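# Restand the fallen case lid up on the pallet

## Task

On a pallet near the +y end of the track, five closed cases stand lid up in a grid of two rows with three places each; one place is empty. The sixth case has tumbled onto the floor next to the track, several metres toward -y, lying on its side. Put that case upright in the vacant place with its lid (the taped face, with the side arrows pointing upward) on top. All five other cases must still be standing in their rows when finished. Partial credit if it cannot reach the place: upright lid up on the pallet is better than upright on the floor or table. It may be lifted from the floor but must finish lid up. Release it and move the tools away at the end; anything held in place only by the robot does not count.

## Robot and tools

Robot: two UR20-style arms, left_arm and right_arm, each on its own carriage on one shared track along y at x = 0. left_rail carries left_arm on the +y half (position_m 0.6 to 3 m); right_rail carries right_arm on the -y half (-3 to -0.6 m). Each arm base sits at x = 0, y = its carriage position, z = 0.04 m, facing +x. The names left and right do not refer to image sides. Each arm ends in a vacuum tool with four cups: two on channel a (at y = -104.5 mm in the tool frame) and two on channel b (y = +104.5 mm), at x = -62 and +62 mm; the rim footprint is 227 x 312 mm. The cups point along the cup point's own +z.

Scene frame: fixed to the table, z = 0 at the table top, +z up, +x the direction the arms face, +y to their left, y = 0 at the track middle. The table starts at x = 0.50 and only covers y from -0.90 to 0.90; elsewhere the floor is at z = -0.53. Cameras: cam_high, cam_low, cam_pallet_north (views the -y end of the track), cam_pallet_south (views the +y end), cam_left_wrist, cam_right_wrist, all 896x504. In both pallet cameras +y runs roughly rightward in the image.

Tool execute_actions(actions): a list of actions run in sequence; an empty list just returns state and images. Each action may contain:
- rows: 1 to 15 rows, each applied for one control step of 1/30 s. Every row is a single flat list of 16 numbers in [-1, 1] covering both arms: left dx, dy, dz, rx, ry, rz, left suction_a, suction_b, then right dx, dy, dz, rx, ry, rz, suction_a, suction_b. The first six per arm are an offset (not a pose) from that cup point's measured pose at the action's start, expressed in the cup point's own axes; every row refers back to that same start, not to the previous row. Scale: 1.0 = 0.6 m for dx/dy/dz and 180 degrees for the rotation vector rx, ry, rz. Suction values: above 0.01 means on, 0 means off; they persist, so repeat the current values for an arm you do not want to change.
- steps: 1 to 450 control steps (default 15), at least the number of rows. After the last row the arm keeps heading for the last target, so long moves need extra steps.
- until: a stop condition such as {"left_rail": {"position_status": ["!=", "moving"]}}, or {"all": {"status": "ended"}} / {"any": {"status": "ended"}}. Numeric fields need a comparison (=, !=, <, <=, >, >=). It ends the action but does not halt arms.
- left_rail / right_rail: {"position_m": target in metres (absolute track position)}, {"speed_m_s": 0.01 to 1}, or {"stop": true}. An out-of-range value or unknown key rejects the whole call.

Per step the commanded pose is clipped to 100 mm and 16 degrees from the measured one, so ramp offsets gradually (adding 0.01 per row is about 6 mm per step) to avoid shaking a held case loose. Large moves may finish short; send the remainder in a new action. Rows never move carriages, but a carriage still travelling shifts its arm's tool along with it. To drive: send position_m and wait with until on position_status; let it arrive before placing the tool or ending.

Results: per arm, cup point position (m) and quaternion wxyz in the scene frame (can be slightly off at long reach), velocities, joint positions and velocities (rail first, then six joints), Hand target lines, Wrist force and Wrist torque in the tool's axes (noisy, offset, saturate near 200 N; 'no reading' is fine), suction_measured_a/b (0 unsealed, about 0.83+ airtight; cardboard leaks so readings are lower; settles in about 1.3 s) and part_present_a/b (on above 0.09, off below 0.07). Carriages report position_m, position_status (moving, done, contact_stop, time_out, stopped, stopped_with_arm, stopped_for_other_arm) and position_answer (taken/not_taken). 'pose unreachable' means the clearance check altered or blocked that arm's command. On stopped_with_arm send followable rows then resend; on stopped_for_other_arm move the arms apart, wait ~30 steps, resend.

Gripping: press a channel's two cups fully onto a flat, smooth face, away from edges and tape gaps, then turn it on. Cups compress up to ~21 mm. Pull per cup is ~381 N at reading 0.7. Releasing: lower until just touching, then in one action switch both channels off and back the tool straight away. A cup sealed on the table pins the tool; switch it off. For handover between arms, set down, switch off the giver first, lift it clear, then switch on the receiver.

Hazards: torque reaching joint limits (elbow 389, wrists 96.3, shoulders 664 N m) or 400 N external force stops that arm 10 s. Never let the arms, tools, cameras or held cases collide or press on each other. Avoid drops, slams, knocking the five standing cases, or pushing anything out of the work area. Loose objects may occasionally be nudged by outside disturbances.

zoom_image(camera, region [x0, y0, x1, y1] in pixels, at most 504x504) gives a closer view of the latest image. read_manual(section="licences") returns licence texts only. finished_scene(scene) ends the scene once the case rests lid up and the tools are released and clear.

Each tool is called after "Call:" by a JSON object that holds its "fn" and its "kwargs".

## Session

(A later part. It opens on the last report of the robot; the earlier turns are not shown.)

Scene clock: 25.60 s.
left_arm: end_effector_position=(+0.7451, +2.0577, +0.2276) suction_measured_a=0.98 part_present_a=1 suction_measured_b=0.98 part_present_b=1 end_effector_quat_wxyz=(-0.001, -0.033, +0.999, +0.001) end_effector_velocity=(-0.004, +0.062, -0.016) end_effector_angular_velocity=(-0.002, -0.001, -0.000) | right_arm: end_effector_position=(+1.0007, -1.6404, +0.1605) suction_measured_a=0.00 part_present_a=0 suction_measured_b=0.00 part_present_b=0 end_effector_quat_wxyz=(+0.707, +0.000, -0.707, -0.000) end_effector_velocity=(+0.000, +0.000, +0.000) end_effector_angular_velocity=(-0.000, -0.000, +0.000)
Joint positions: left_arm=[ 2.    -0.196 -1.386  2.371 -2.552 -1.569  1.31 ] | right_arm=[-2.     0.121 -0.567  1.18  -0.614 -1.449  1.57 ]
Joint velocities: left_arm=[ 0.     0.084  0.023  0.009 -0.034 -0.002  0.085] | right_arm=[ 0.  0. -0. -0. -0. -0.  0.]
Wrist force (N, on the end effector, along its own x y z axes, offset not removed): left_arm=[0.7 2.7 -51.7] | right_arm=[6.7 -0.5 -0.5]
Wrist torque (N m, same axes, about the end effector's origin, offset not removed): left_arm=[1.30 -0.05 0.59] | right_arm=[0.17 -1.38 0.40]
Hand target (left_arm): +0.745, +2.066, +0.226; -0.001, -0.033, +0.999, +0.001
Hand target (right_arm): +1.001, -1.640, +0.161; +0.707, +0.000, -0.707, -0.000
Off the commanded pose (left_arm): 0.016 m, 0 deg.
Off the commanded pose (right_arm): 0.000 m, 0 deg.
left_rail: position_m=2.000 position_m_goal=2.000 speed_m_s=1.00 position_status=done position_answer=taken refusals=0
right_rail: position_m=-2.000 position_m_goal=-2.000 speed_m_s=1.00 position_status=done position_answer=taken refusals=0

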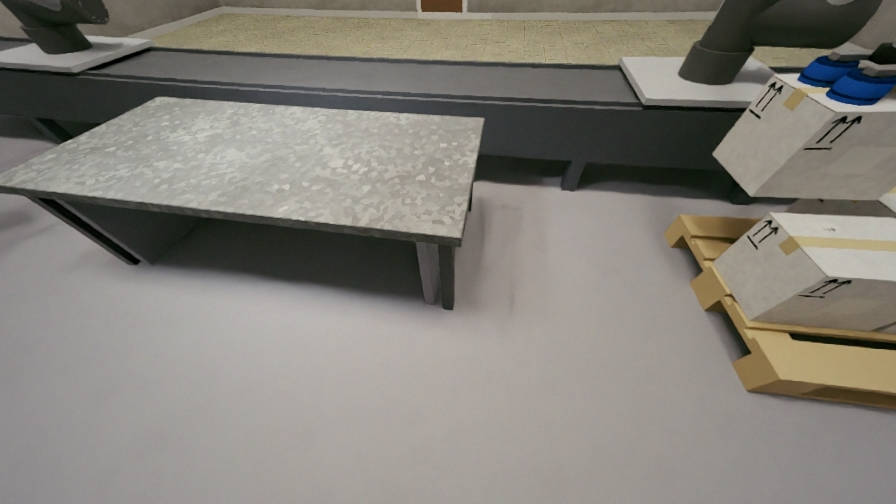

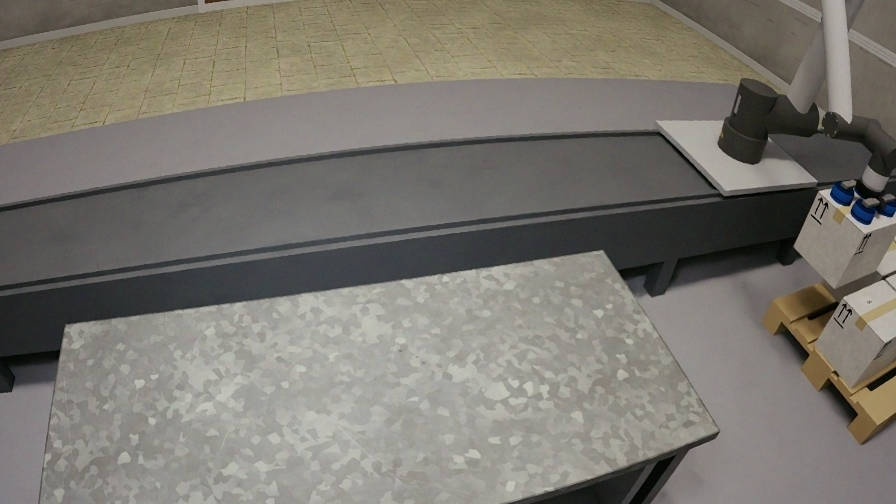

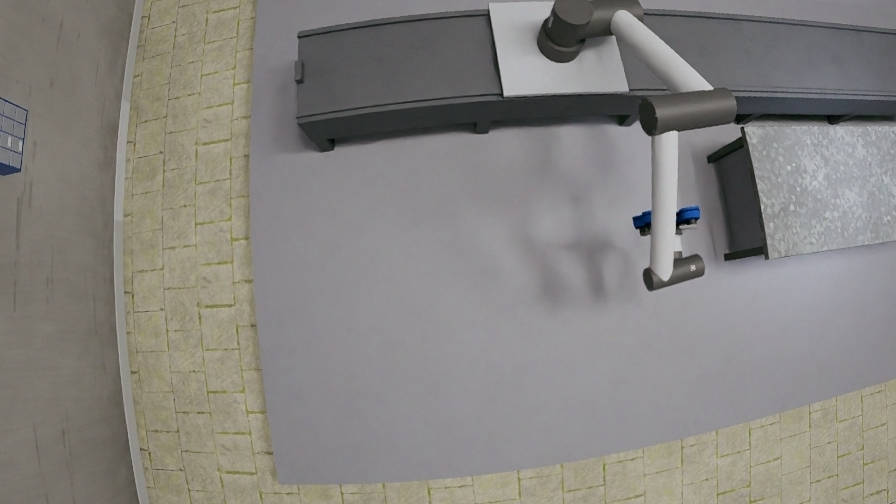

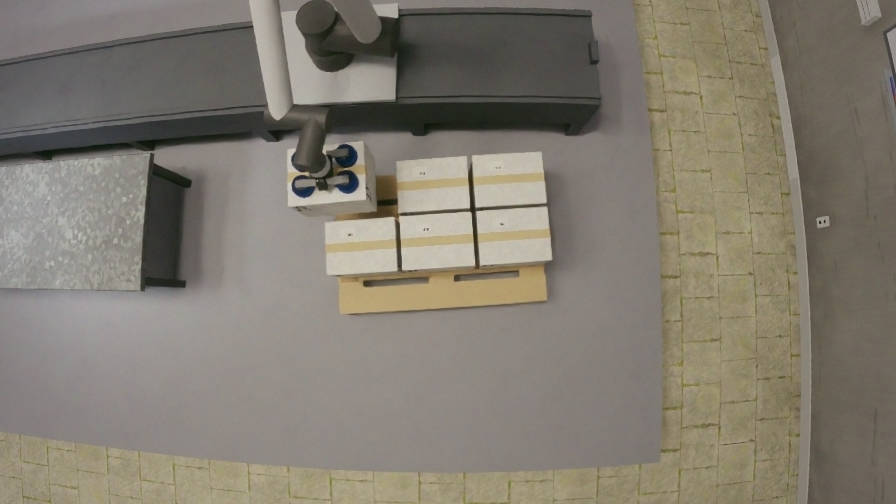

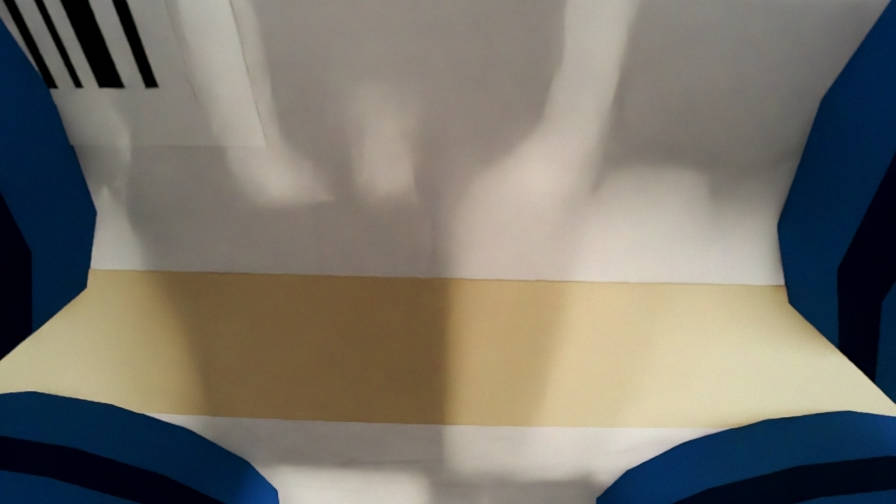

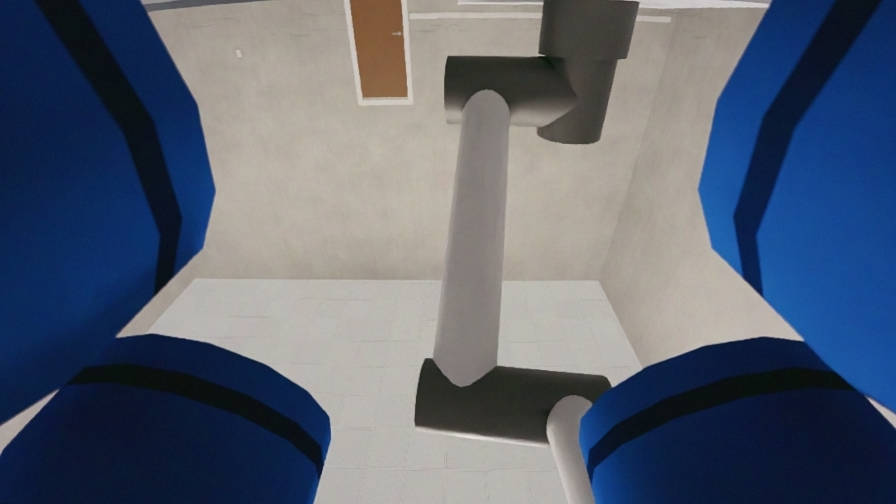

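Call:
{"fn": "execute_actions", "kwargs": {"actions": [{"rows":[
[-0.002,0.025,0.015,0,0,0,1,1, 0,0,0,0,0,0,0,0],
[-0.003,0.04,0.035,0,0,0.001,1,1, 0,0,0,0,0,0,0,0],
[-0.005,0.055,0.06,0.001,0,0.001,1,1, 0,0,0,0,0,0,0,0],
[-0.007,0.07,0.09,0.001,0,0.002,1,1, 0,0,0,0,0,0,0,0],
[-0.008,0.085,0.125,0.001,0,0.002,1,1, 0,0,0,0,0,0,0,0],
[-0.01,0.1,0.16,0.001,0,0.002,1,1, 0,0,0,0,0,0,0,0],
[-0.011,0.11,0.2,0.001,0,0.002,1,1, 0,0,0,0,0,0,0,0],
[-0.012,0.12,0.24,0.001,0,0.002,1,1, 0,0,0,0,0,0,0,0],
[-0.013,0.125,0.28,0.001,0,0.002,1,1, 0,0,0,0,0,0,0,0],
[-0.014,0.128,0.32,0.001,0,0.002,1,1, 0,0,0,0,0,0,0,0],
[-0.015,0.131,0.37,0.001,0,0.002,1,1, 0,0,0,0,0,0,0,0],
[-0.016,0.131,0.43,0.001,0,0.002,1,1, 0,0,0,0,0,0,0,0],
[-0.016,0.131,0.546,0.001,0,0.002,1,1, 0,0,0,0,0,0,0,0]
],"steps":32}]}}

Scene clock: 27.27 s.
left_arm: end_effector_position=(+0.7465, +2.1373, -0.0923) suction_measured_a=0.98 part_present_a=1 suction_measured_b=0.98 part_present_b=1 end_effector_quat_wxyz=(-0.003, -0.030, +1.000, -0.000) end_effector_velocity=(+0.018, +0.005, -0.055) end_effector_angular_velocity=(-0.002, -0.021, -0.001) | right_arm: end_effector_position=(+1.0007, -1.6404, +0.1605) suction_measured_a=0.00 part_present_a=0 suction_measured_b=0.00 part_present_b=0 end_effector_quat_wxyz=(+0.707, +0.000, -0.707, -0.000) end_effector_velocity=(+0.000, +0.000, +0.000) end_effector_angular_velocity=(+0.000, -0.000, +0.000)
Joint positions: left_arm=[ 2.    -0.086 -0.853  2.414 -3.126 -1.571  1.426] | right_arm=[-2.     0.121 -0.567  1.18  -0.614 -1.449  1.57 ]
Joint velocities: left_arm=[ 0.     0.01   0.103 -0.029 -0.095 -0.     0.01 ] | right_arm=[ 0.  0. -0.  0. -0. -0.  0.]
Wrist force (N, on the end effector, along its own x y z axes, offset not removed): left_arm=[2.4 -1.5 -45.7] | right_arm=[5.2 0.1 -0.8]
Wrist torque (N m, same axes, about the end effector's origin, offset not removed): left_arm=[1.70 -0.49 0.61] | right_arm=[0.25 -1.14 0.38]
Hand target (left_arm): +0.749, +2.138, -0.099; -0.001, -0.029, +1.000, -0.000
Hand target (right_arm): +1.001, -1.640, +0.161; +0.707, +0.000, -0.707, -0.000
Off the commanded pose (left_arm): 0.008 m, 0 deg.
Off the commanded pose (right_arm): 0.000 m, 0 deg.
left_rail: position_m=2.000 position_m_goal=2.000 speed_m_s=1.00 position_status=done position_answer=taken refusals=0
right_rail: position_m=-2.000 position_m_goal=-2.000 speed_m_s=1.00 position_status=done position_answer=taken refusals=0

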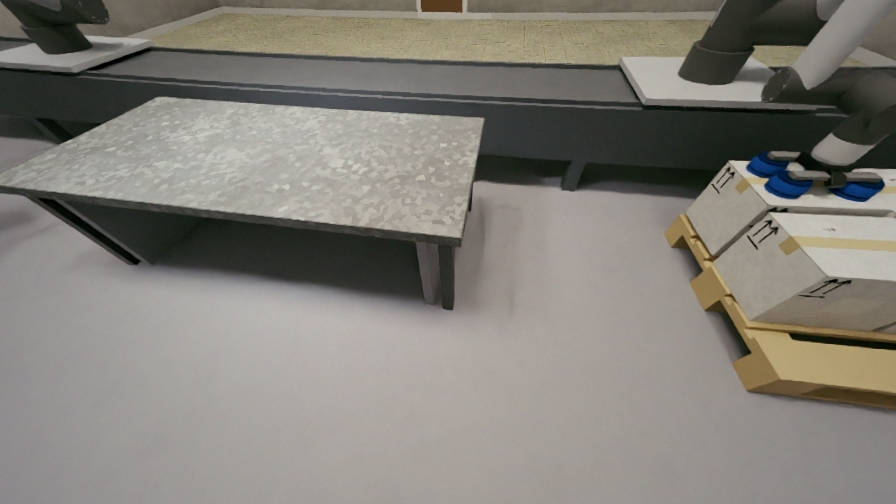

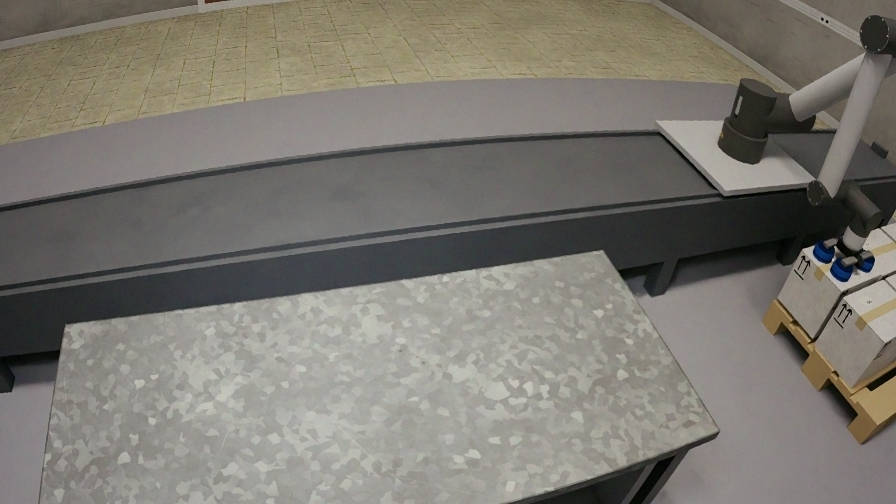

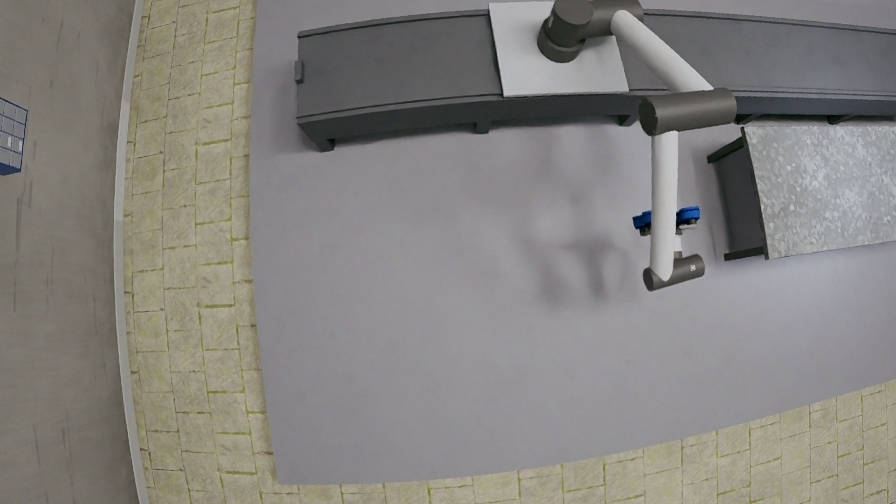

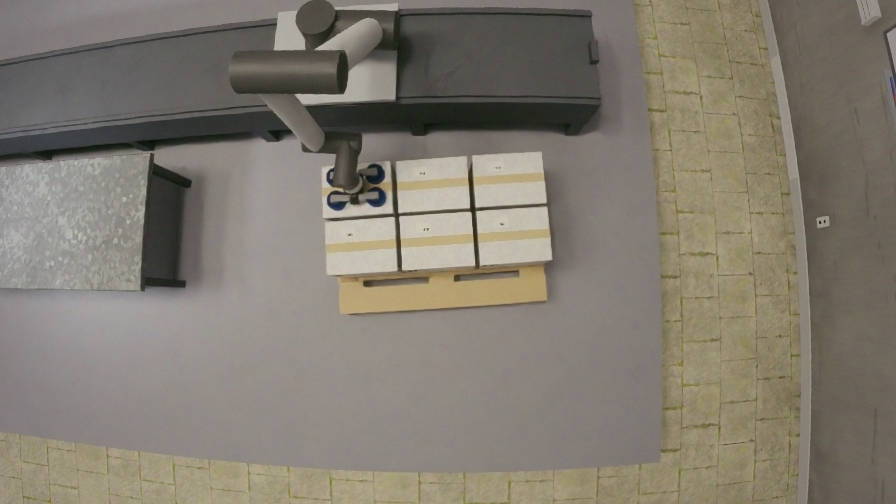

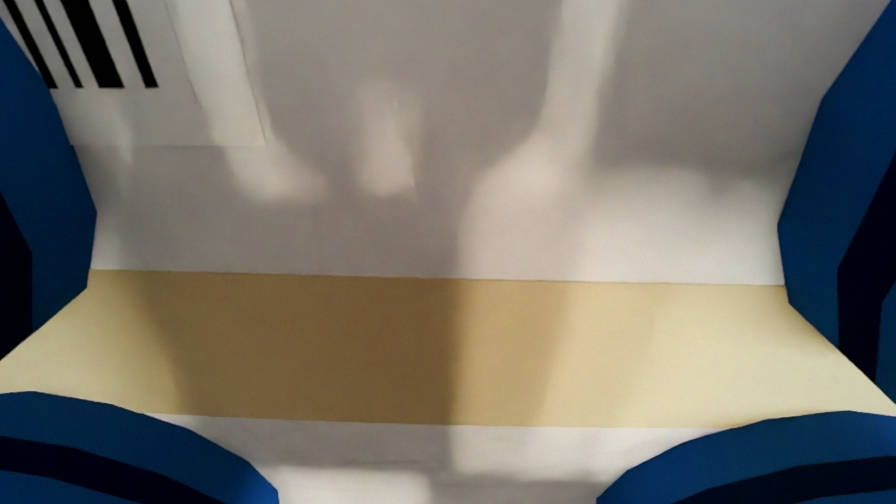

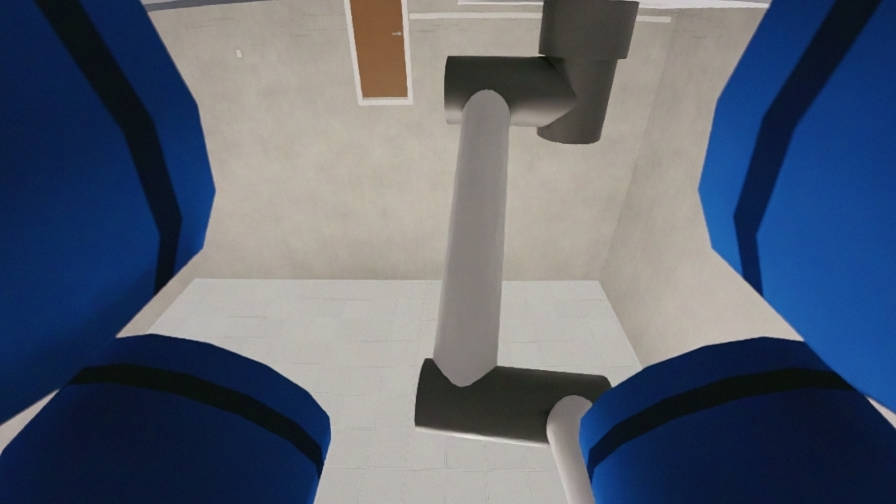

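Call:
{"fn": "execute_actions", "kwargs": {"actions": [{"rows":[
[-0.004,0.001,0.018,0,-0.0013,0,1,1, 0,0,0,0,0,0,0,0],
[-0.004,0.001,0.023,0,-0.0013,0,1,1, 0,0,0,0,0,0,0,0],
[-0.004,0.001,0.028,0,-0.0013,0,1,1, 0,0,0,0,0,0,0,0]
],"steps":10}]}}

Scene clock: 28.07 s.
left_arm: end_effector_position=(+0.7487, +2.1381, -0.1076) suction_measured_a=0.98 part_present_a=1 suction_measured_b=0.98 part_present_b=1 end_effector_quat_wxyz=(-0.001, -0.030, +1.000, +0.000) end_effector_velocity=(+0.000, +0.000, -0.011) end_effector_angular_velocity=(+0.001, -0.001, +0.000) | right_arm: end_effector_position=(+1.0007, -1.6404, +0.1605) suction_measured_a=0.00 part_present_a=0 suction_measured_b=0.00 part_present_b=0 end_effector_quat_wxyz=(+0.707, +0.000, -0.707, -0.000) end_effector_velocity=(+0.000, -0.000, +0.000) end_effector_angular_velocity=(+0.000, -0.000, -0.000)
Joint positions: left_arm=[ 2.    -0.085 -0.825  2.409 -3.152 -1.571  1.427] | right_arm=[-2.     0.121 -0.567  1.18  -0.614 -1.449  1.57 ]
Joint velocities: left_arm=[ 0.    -0.     0.02  -0.002 -0.019  0.001 -0.001] | right_arm=[ 0. -0. -0.  0. -0.  0. -0.]
Wrist force (N, on the end effector, along its own x y z axes, offset not removed): left_arm=[1.4 -2.7 -51.2] | right_arm=[0.5 -0.2 -2.6]
Wrist torque (N m, same axes, about the end effector's origin, offset not removed): left_arm=[1.48 -0.13 0.63] | right_arm=[0.20 -0.52 0.32]
Hand target (left_arm): +0.749, +2.138, -0.109; -0.001, -0.030, +1.000, +0.000
Hand target (right_arm): +1.001, -1.640, +0.161; +0.707, +0.000, -0.707, -0.000
Off the commanded pose (left_arm): 0.001 m, 0 deg.
Off the commanded pose (right_arm): 0.000 m, 0 deg.
left_rail: position_m=2.000 position_m_goal=2.000 speed_m_s=1.00 position_status=done position_answer=taken refusals=0
right_rail: position_m=-2.000 position_m_goal=-2.000 speed_m_s=1.00 position_status=done position_answer=taken refusals=0

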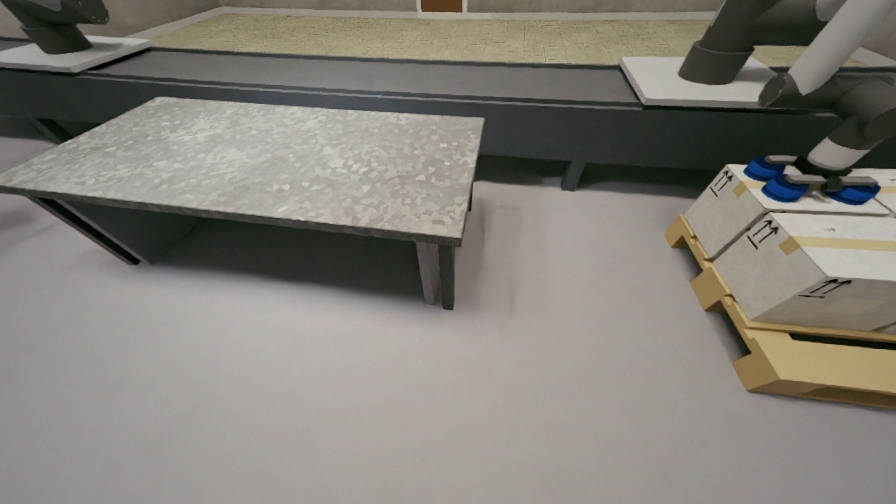

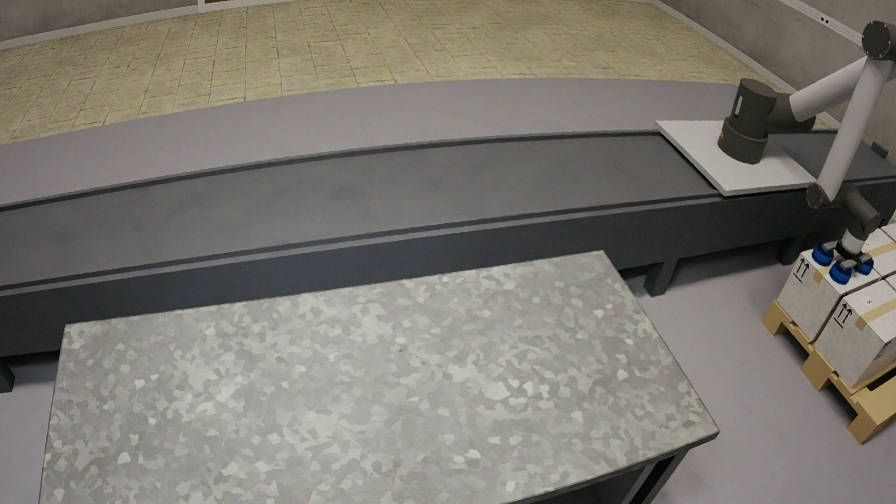

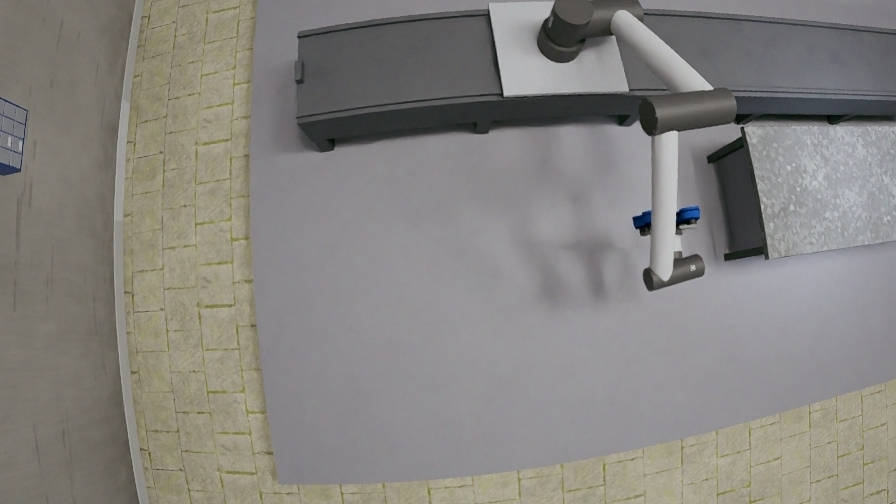

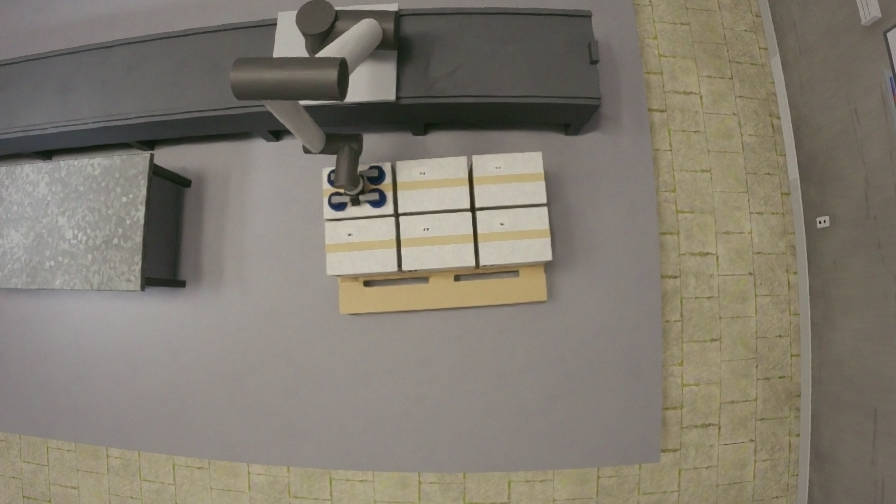

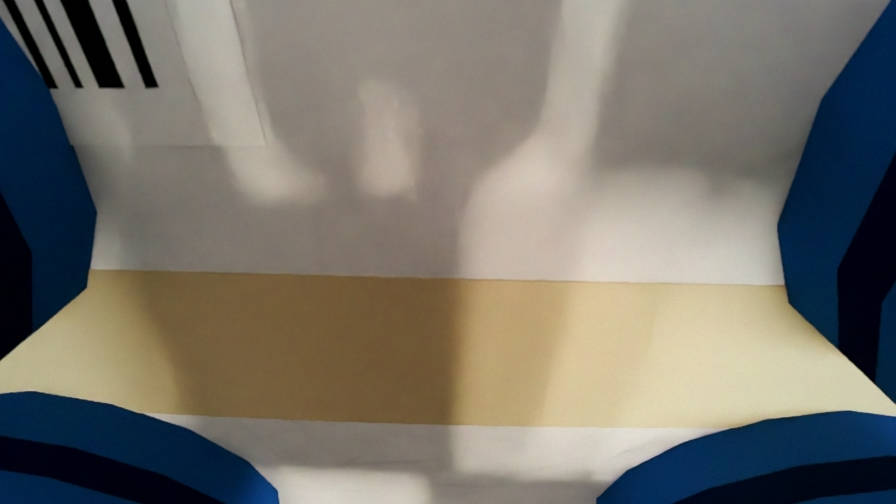

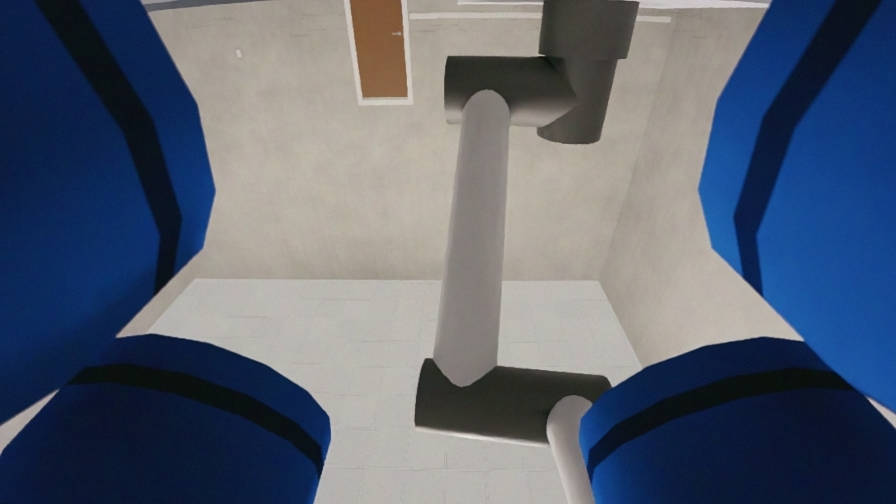

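Call:
{"fn": "zoom_image", "kwargs": {"camera": "cam_pallet_south", "region": [300, 140, 500, 290]}}

Call:
{"fn": "execute_actions", "kwargs": {"actions": [{"rows":[[0,0,0.0075,0,0,0,1,1, 0,0,0,0,0,0,0,0]],"steps":8}]}}

Region (300, 140, 500, 290) of cam_pallet_south's 896x504 image, scaled by 2.520, with more detail than that image has; it fills the top 378 rows of this view, and the rest is white.

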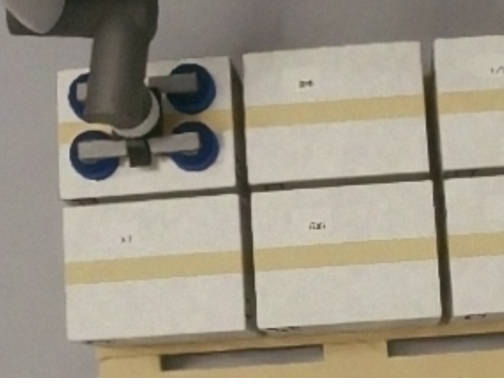

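Scene clock: 28.50 s.
left_arm: end_effector_position=(+0.7487, +2.1381, -0.1115) suction_measured_a=0.98 part_present_a=1 suction_measured_b=0.98 part_present_b=1 end_effector_quat_wxyz=(-0.001, -0.030, +1.000, +0.000) end_effector_velocity=(-0.000, +0.000, -0.005) end_effector_angular_velocity=(+0.000, +0.000, +0.000) | right_arm: end_effector_position=(+1.0007, -1.6404, +0.1605) suction_measured_a=0.00 part_present_a=0 suction_measured_b=0.00 part_present_b=0 end_effector_quat_wxyz=(+0.707, +0.000, -0.707, -0.000) end_effector_velocity=(+0.000, -0.000, +0.000) end_effector_angular_velocity=(+0.000, -0.000, -0.000)
Joint positions: left_arm=[ 2.    -0.085 -0.819  2.408 -3.158 -1.571  1.427] | right_arm=[-2.     0.121 -0.567  1.18  -0.614 -1.449  1.57 ]
Joint velocities: left_arm=[ 0.    -0.     0.009 -0.001 -0.007  0.    -0.   ] | right_arm=[ 0. -0. -0.  0. -0.  0.  0.]
Wrist force (N, on the end effector, along its own x y z axes, offset not removed): left_arm=[2.7 -2.9 -53.3] | right_arm=[4.3 0.2 -1.0]
Wrist torque (N m, same axes, about the end effector's origin, offset not removed): left_arm=[1.46 -0.29 0.65] | right_arm=[0.22 -0.99 0.39]
Hand target (left_arm): +0.749, +2.138, -0.112; -0.001, -0.030, +1.000, +0.000
Hand target (right_arm): +1.001, -1.640, +0.161; +0.707, +0.000, -0.707, -0.000
Off the commanded pose (left_arm): 0.001 m, 0 deg.
Off the commanded pose (right_arm): 0.000 m, 0 deg.
left_rail: position_m=2.000 position_m_goal=2.000 speed_m_s=1.00 position_status=done position_answer=taken refusals=0
right_rail: position_m=-2.000 position_m_goal=-2.000 speed_m_s=1.00 position_status=done position_answer=taken refusals=0

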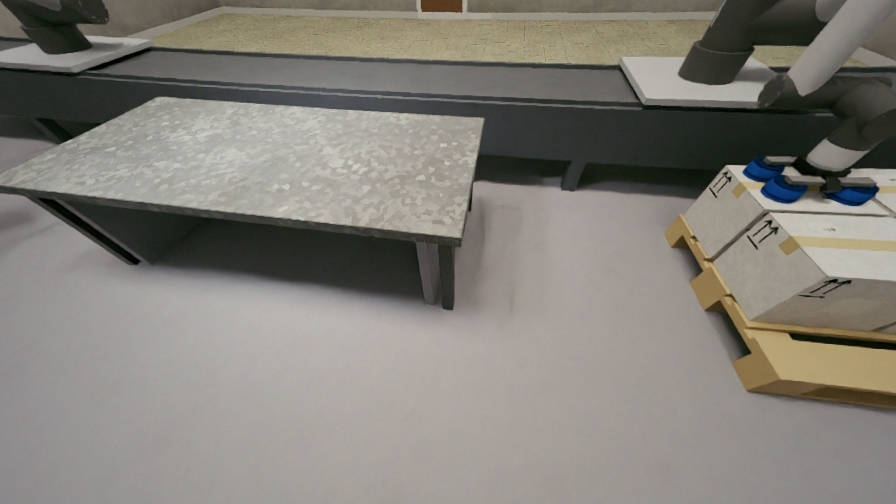

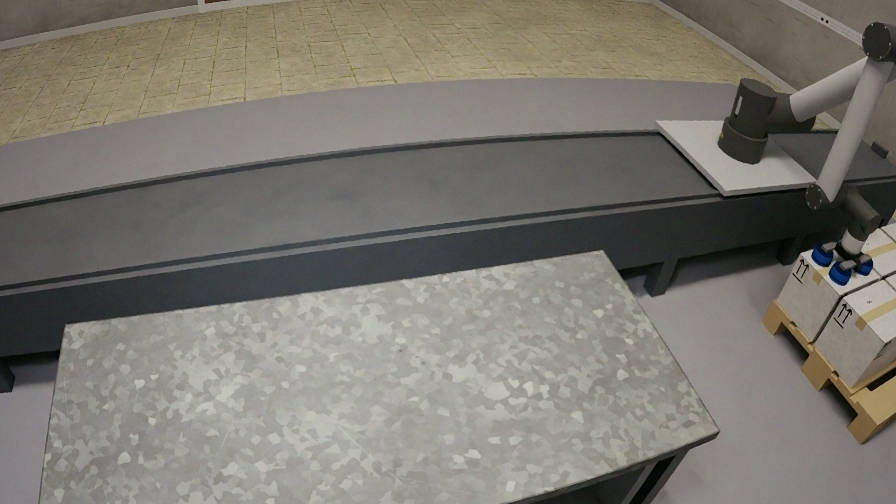

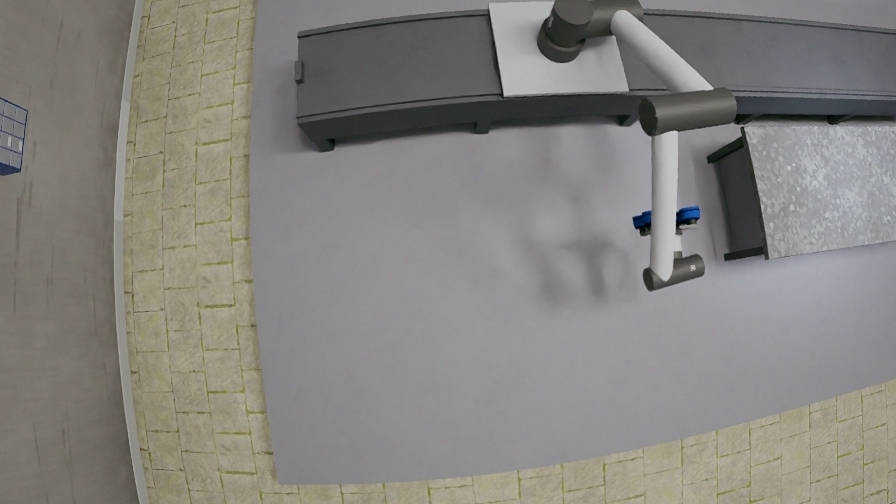

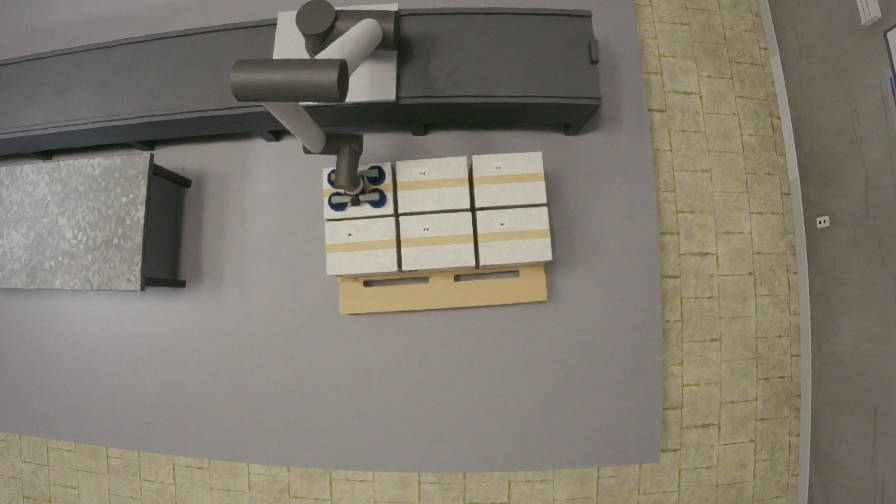

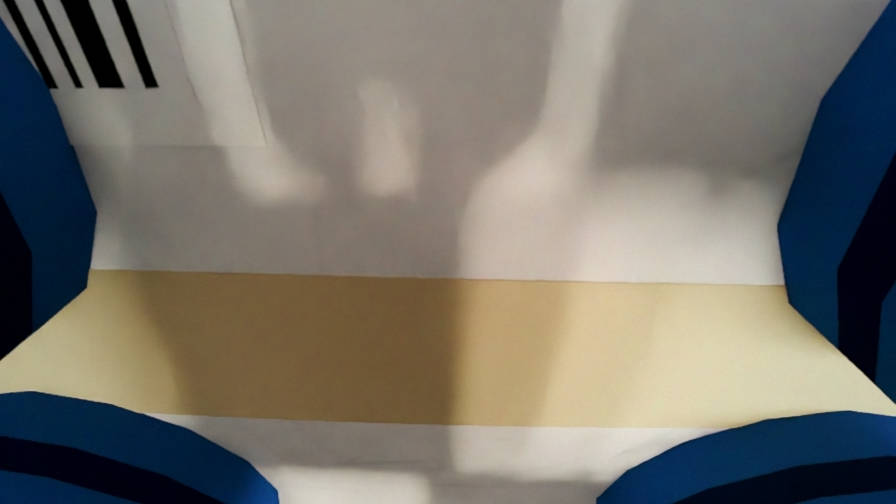

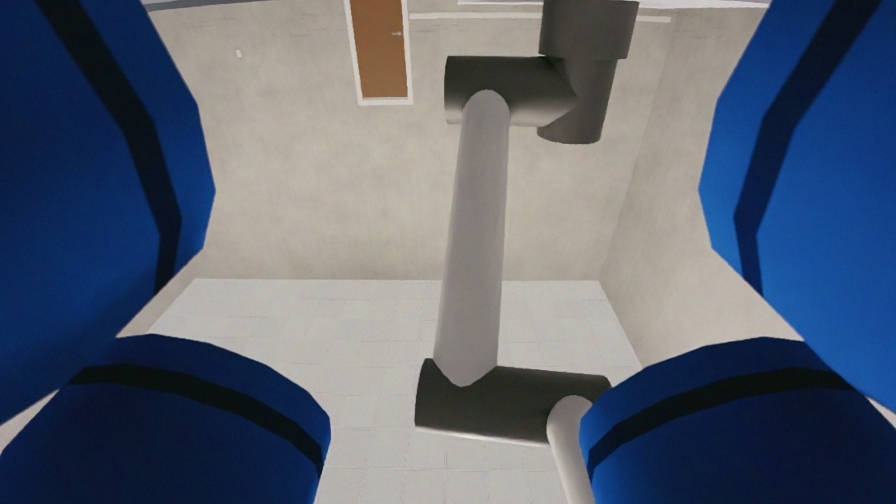

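Call:
{"fn": "execute_actions", "kwargs": {"actions": [{"rows":[[0,0,0.0045,0,0,0,1,1, 0,0,0,0,0,0,0,0]],"steps":7}]}}

Scene clock: 28.87 s.
left_arm: end_effector_position=(+0.7488, +2.1381, -0.1132) suction_measured_a=0.98 part_present_a=1 suction_measured_b=0.98 part_present_b=1 end_effector_quat_wxyz=(-0.001, -0.030, +1.000, -0.000) end_effector_velocity=(+0.000, +0.000, -0.002) end_effector_angular_velocity=(-0.000, -0.002, +0.000) | right_arm: end_effector_position=(+1.0007, -1.6404, +0.1605) suction_measured_a=0.00 part_present_a=0 suction_measured_b=0.00 part_present_b=0 end_effector_quat_wxyz=(+0.707, +0.000, -0.707, -0.000) end_effector_velocity=(+0.000, -0.000, +0.000) end_effector_angular_velocity=(+0.000, -0.000, -0.000)
Joint positions: left_arm=[ 2.    -0.085 -0.815  2.408 -3.162 -1.571  1.427] | right_arm=[-2.     0.121 -0.567  1.18  -0.614 -1.449  1.57 ]
Joint velocities: left_arm=[ 0.     0.     0.004  0.    -0.007 -0.    -0.   ] | right_arm=[ 0. -0. -0.  0. -0.  0. -0.]
Wrist force (N, on the end effector, along its own x y z axes, offset not removed): left_arm=[114.1 54.8 -200.0] | right_arm=[2.1 -0.8 2.4]
Wrist torque (N m, same axes, about the end effector's origin, offset not removed): left_arm=[19.11 -1.02 4.15] | right_arm=[0.09 -0.72 0.42]
Hand target (left_arm): +0.749, +2.138, -0.114; -0.001, -0.030, +1.000, +0.000
Hand target (right_arm): +1.001, -1.640, +0.161; +0.707, +0.000, -0.707, -0.000
Off the commanded pose (left_arm): 0.001 m, 0 deg.
Off the commanded pose (right_arm): 0.000 m, 0 deg.
left_rail: position_m=2.000 position_m_goal=2.000 speed_m_s=1.00 position_status=done position_answer=taken refusals=0
right_rail: position_m=-2.000 position_m_goal=-2.000 speed_m_s=1.00 position_status=done position_answer=taken refusals=0

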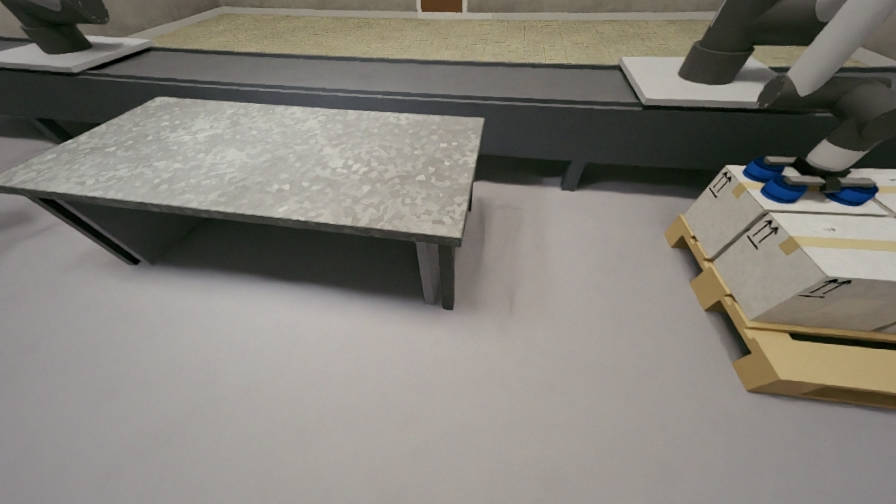

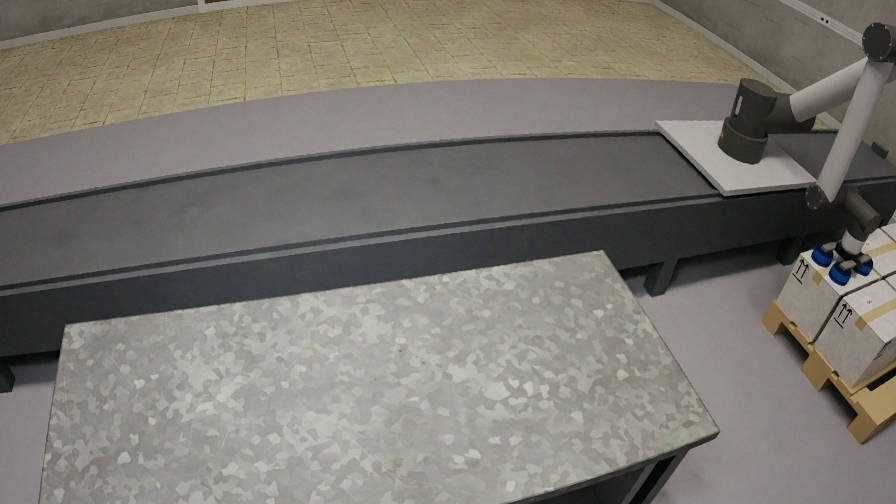

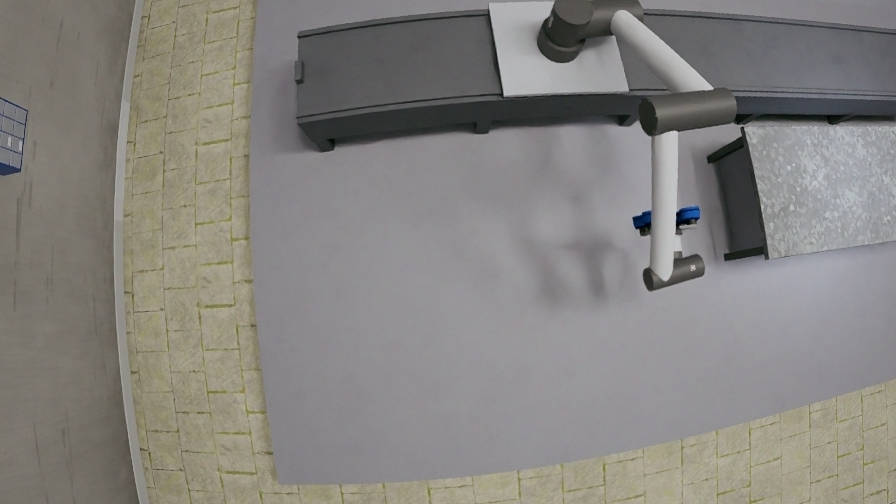

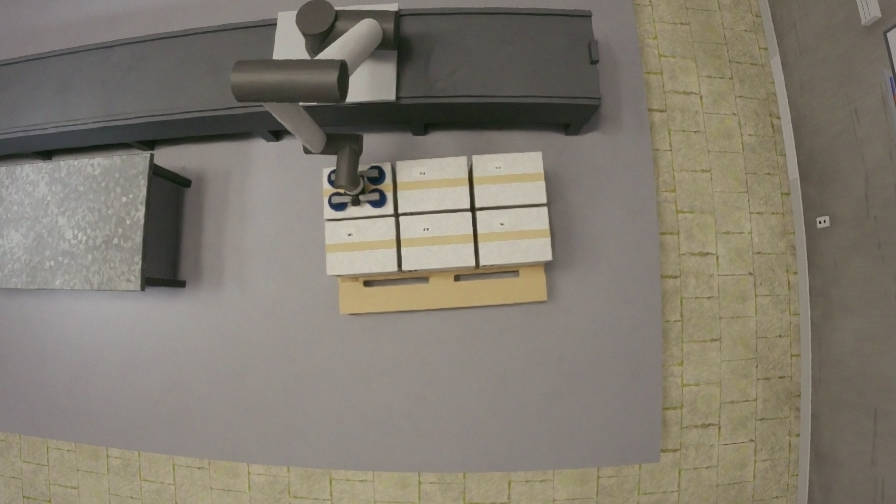

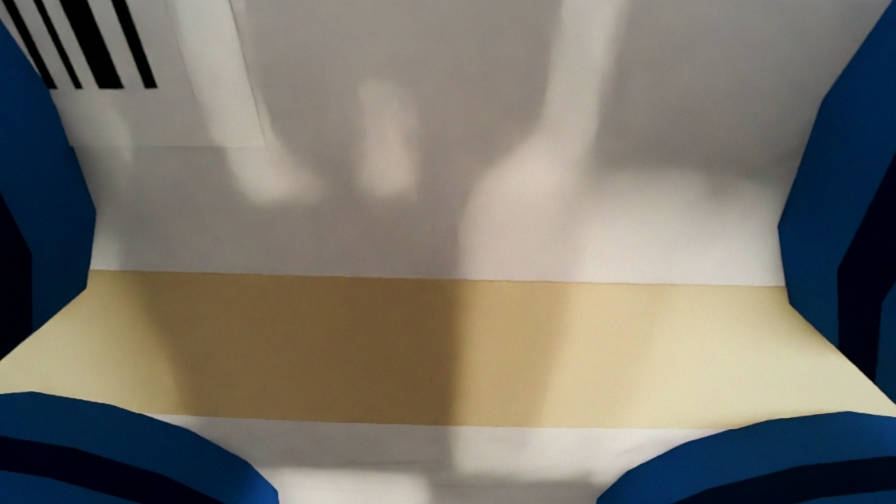

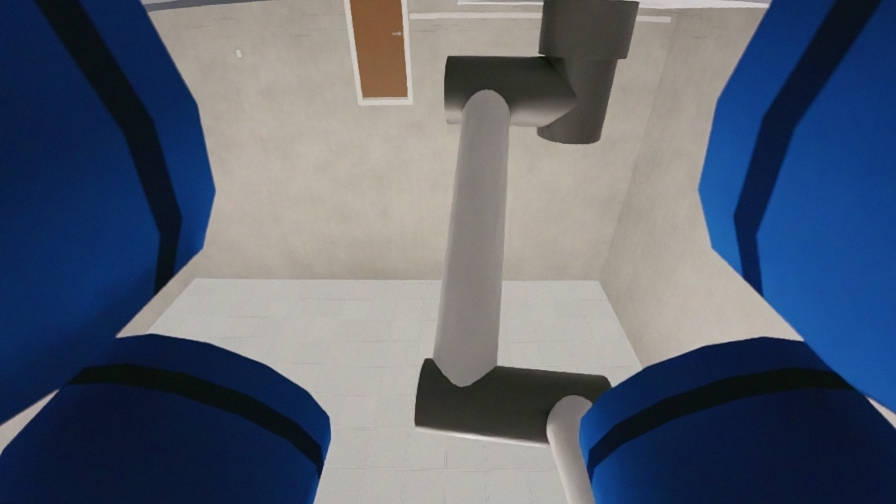

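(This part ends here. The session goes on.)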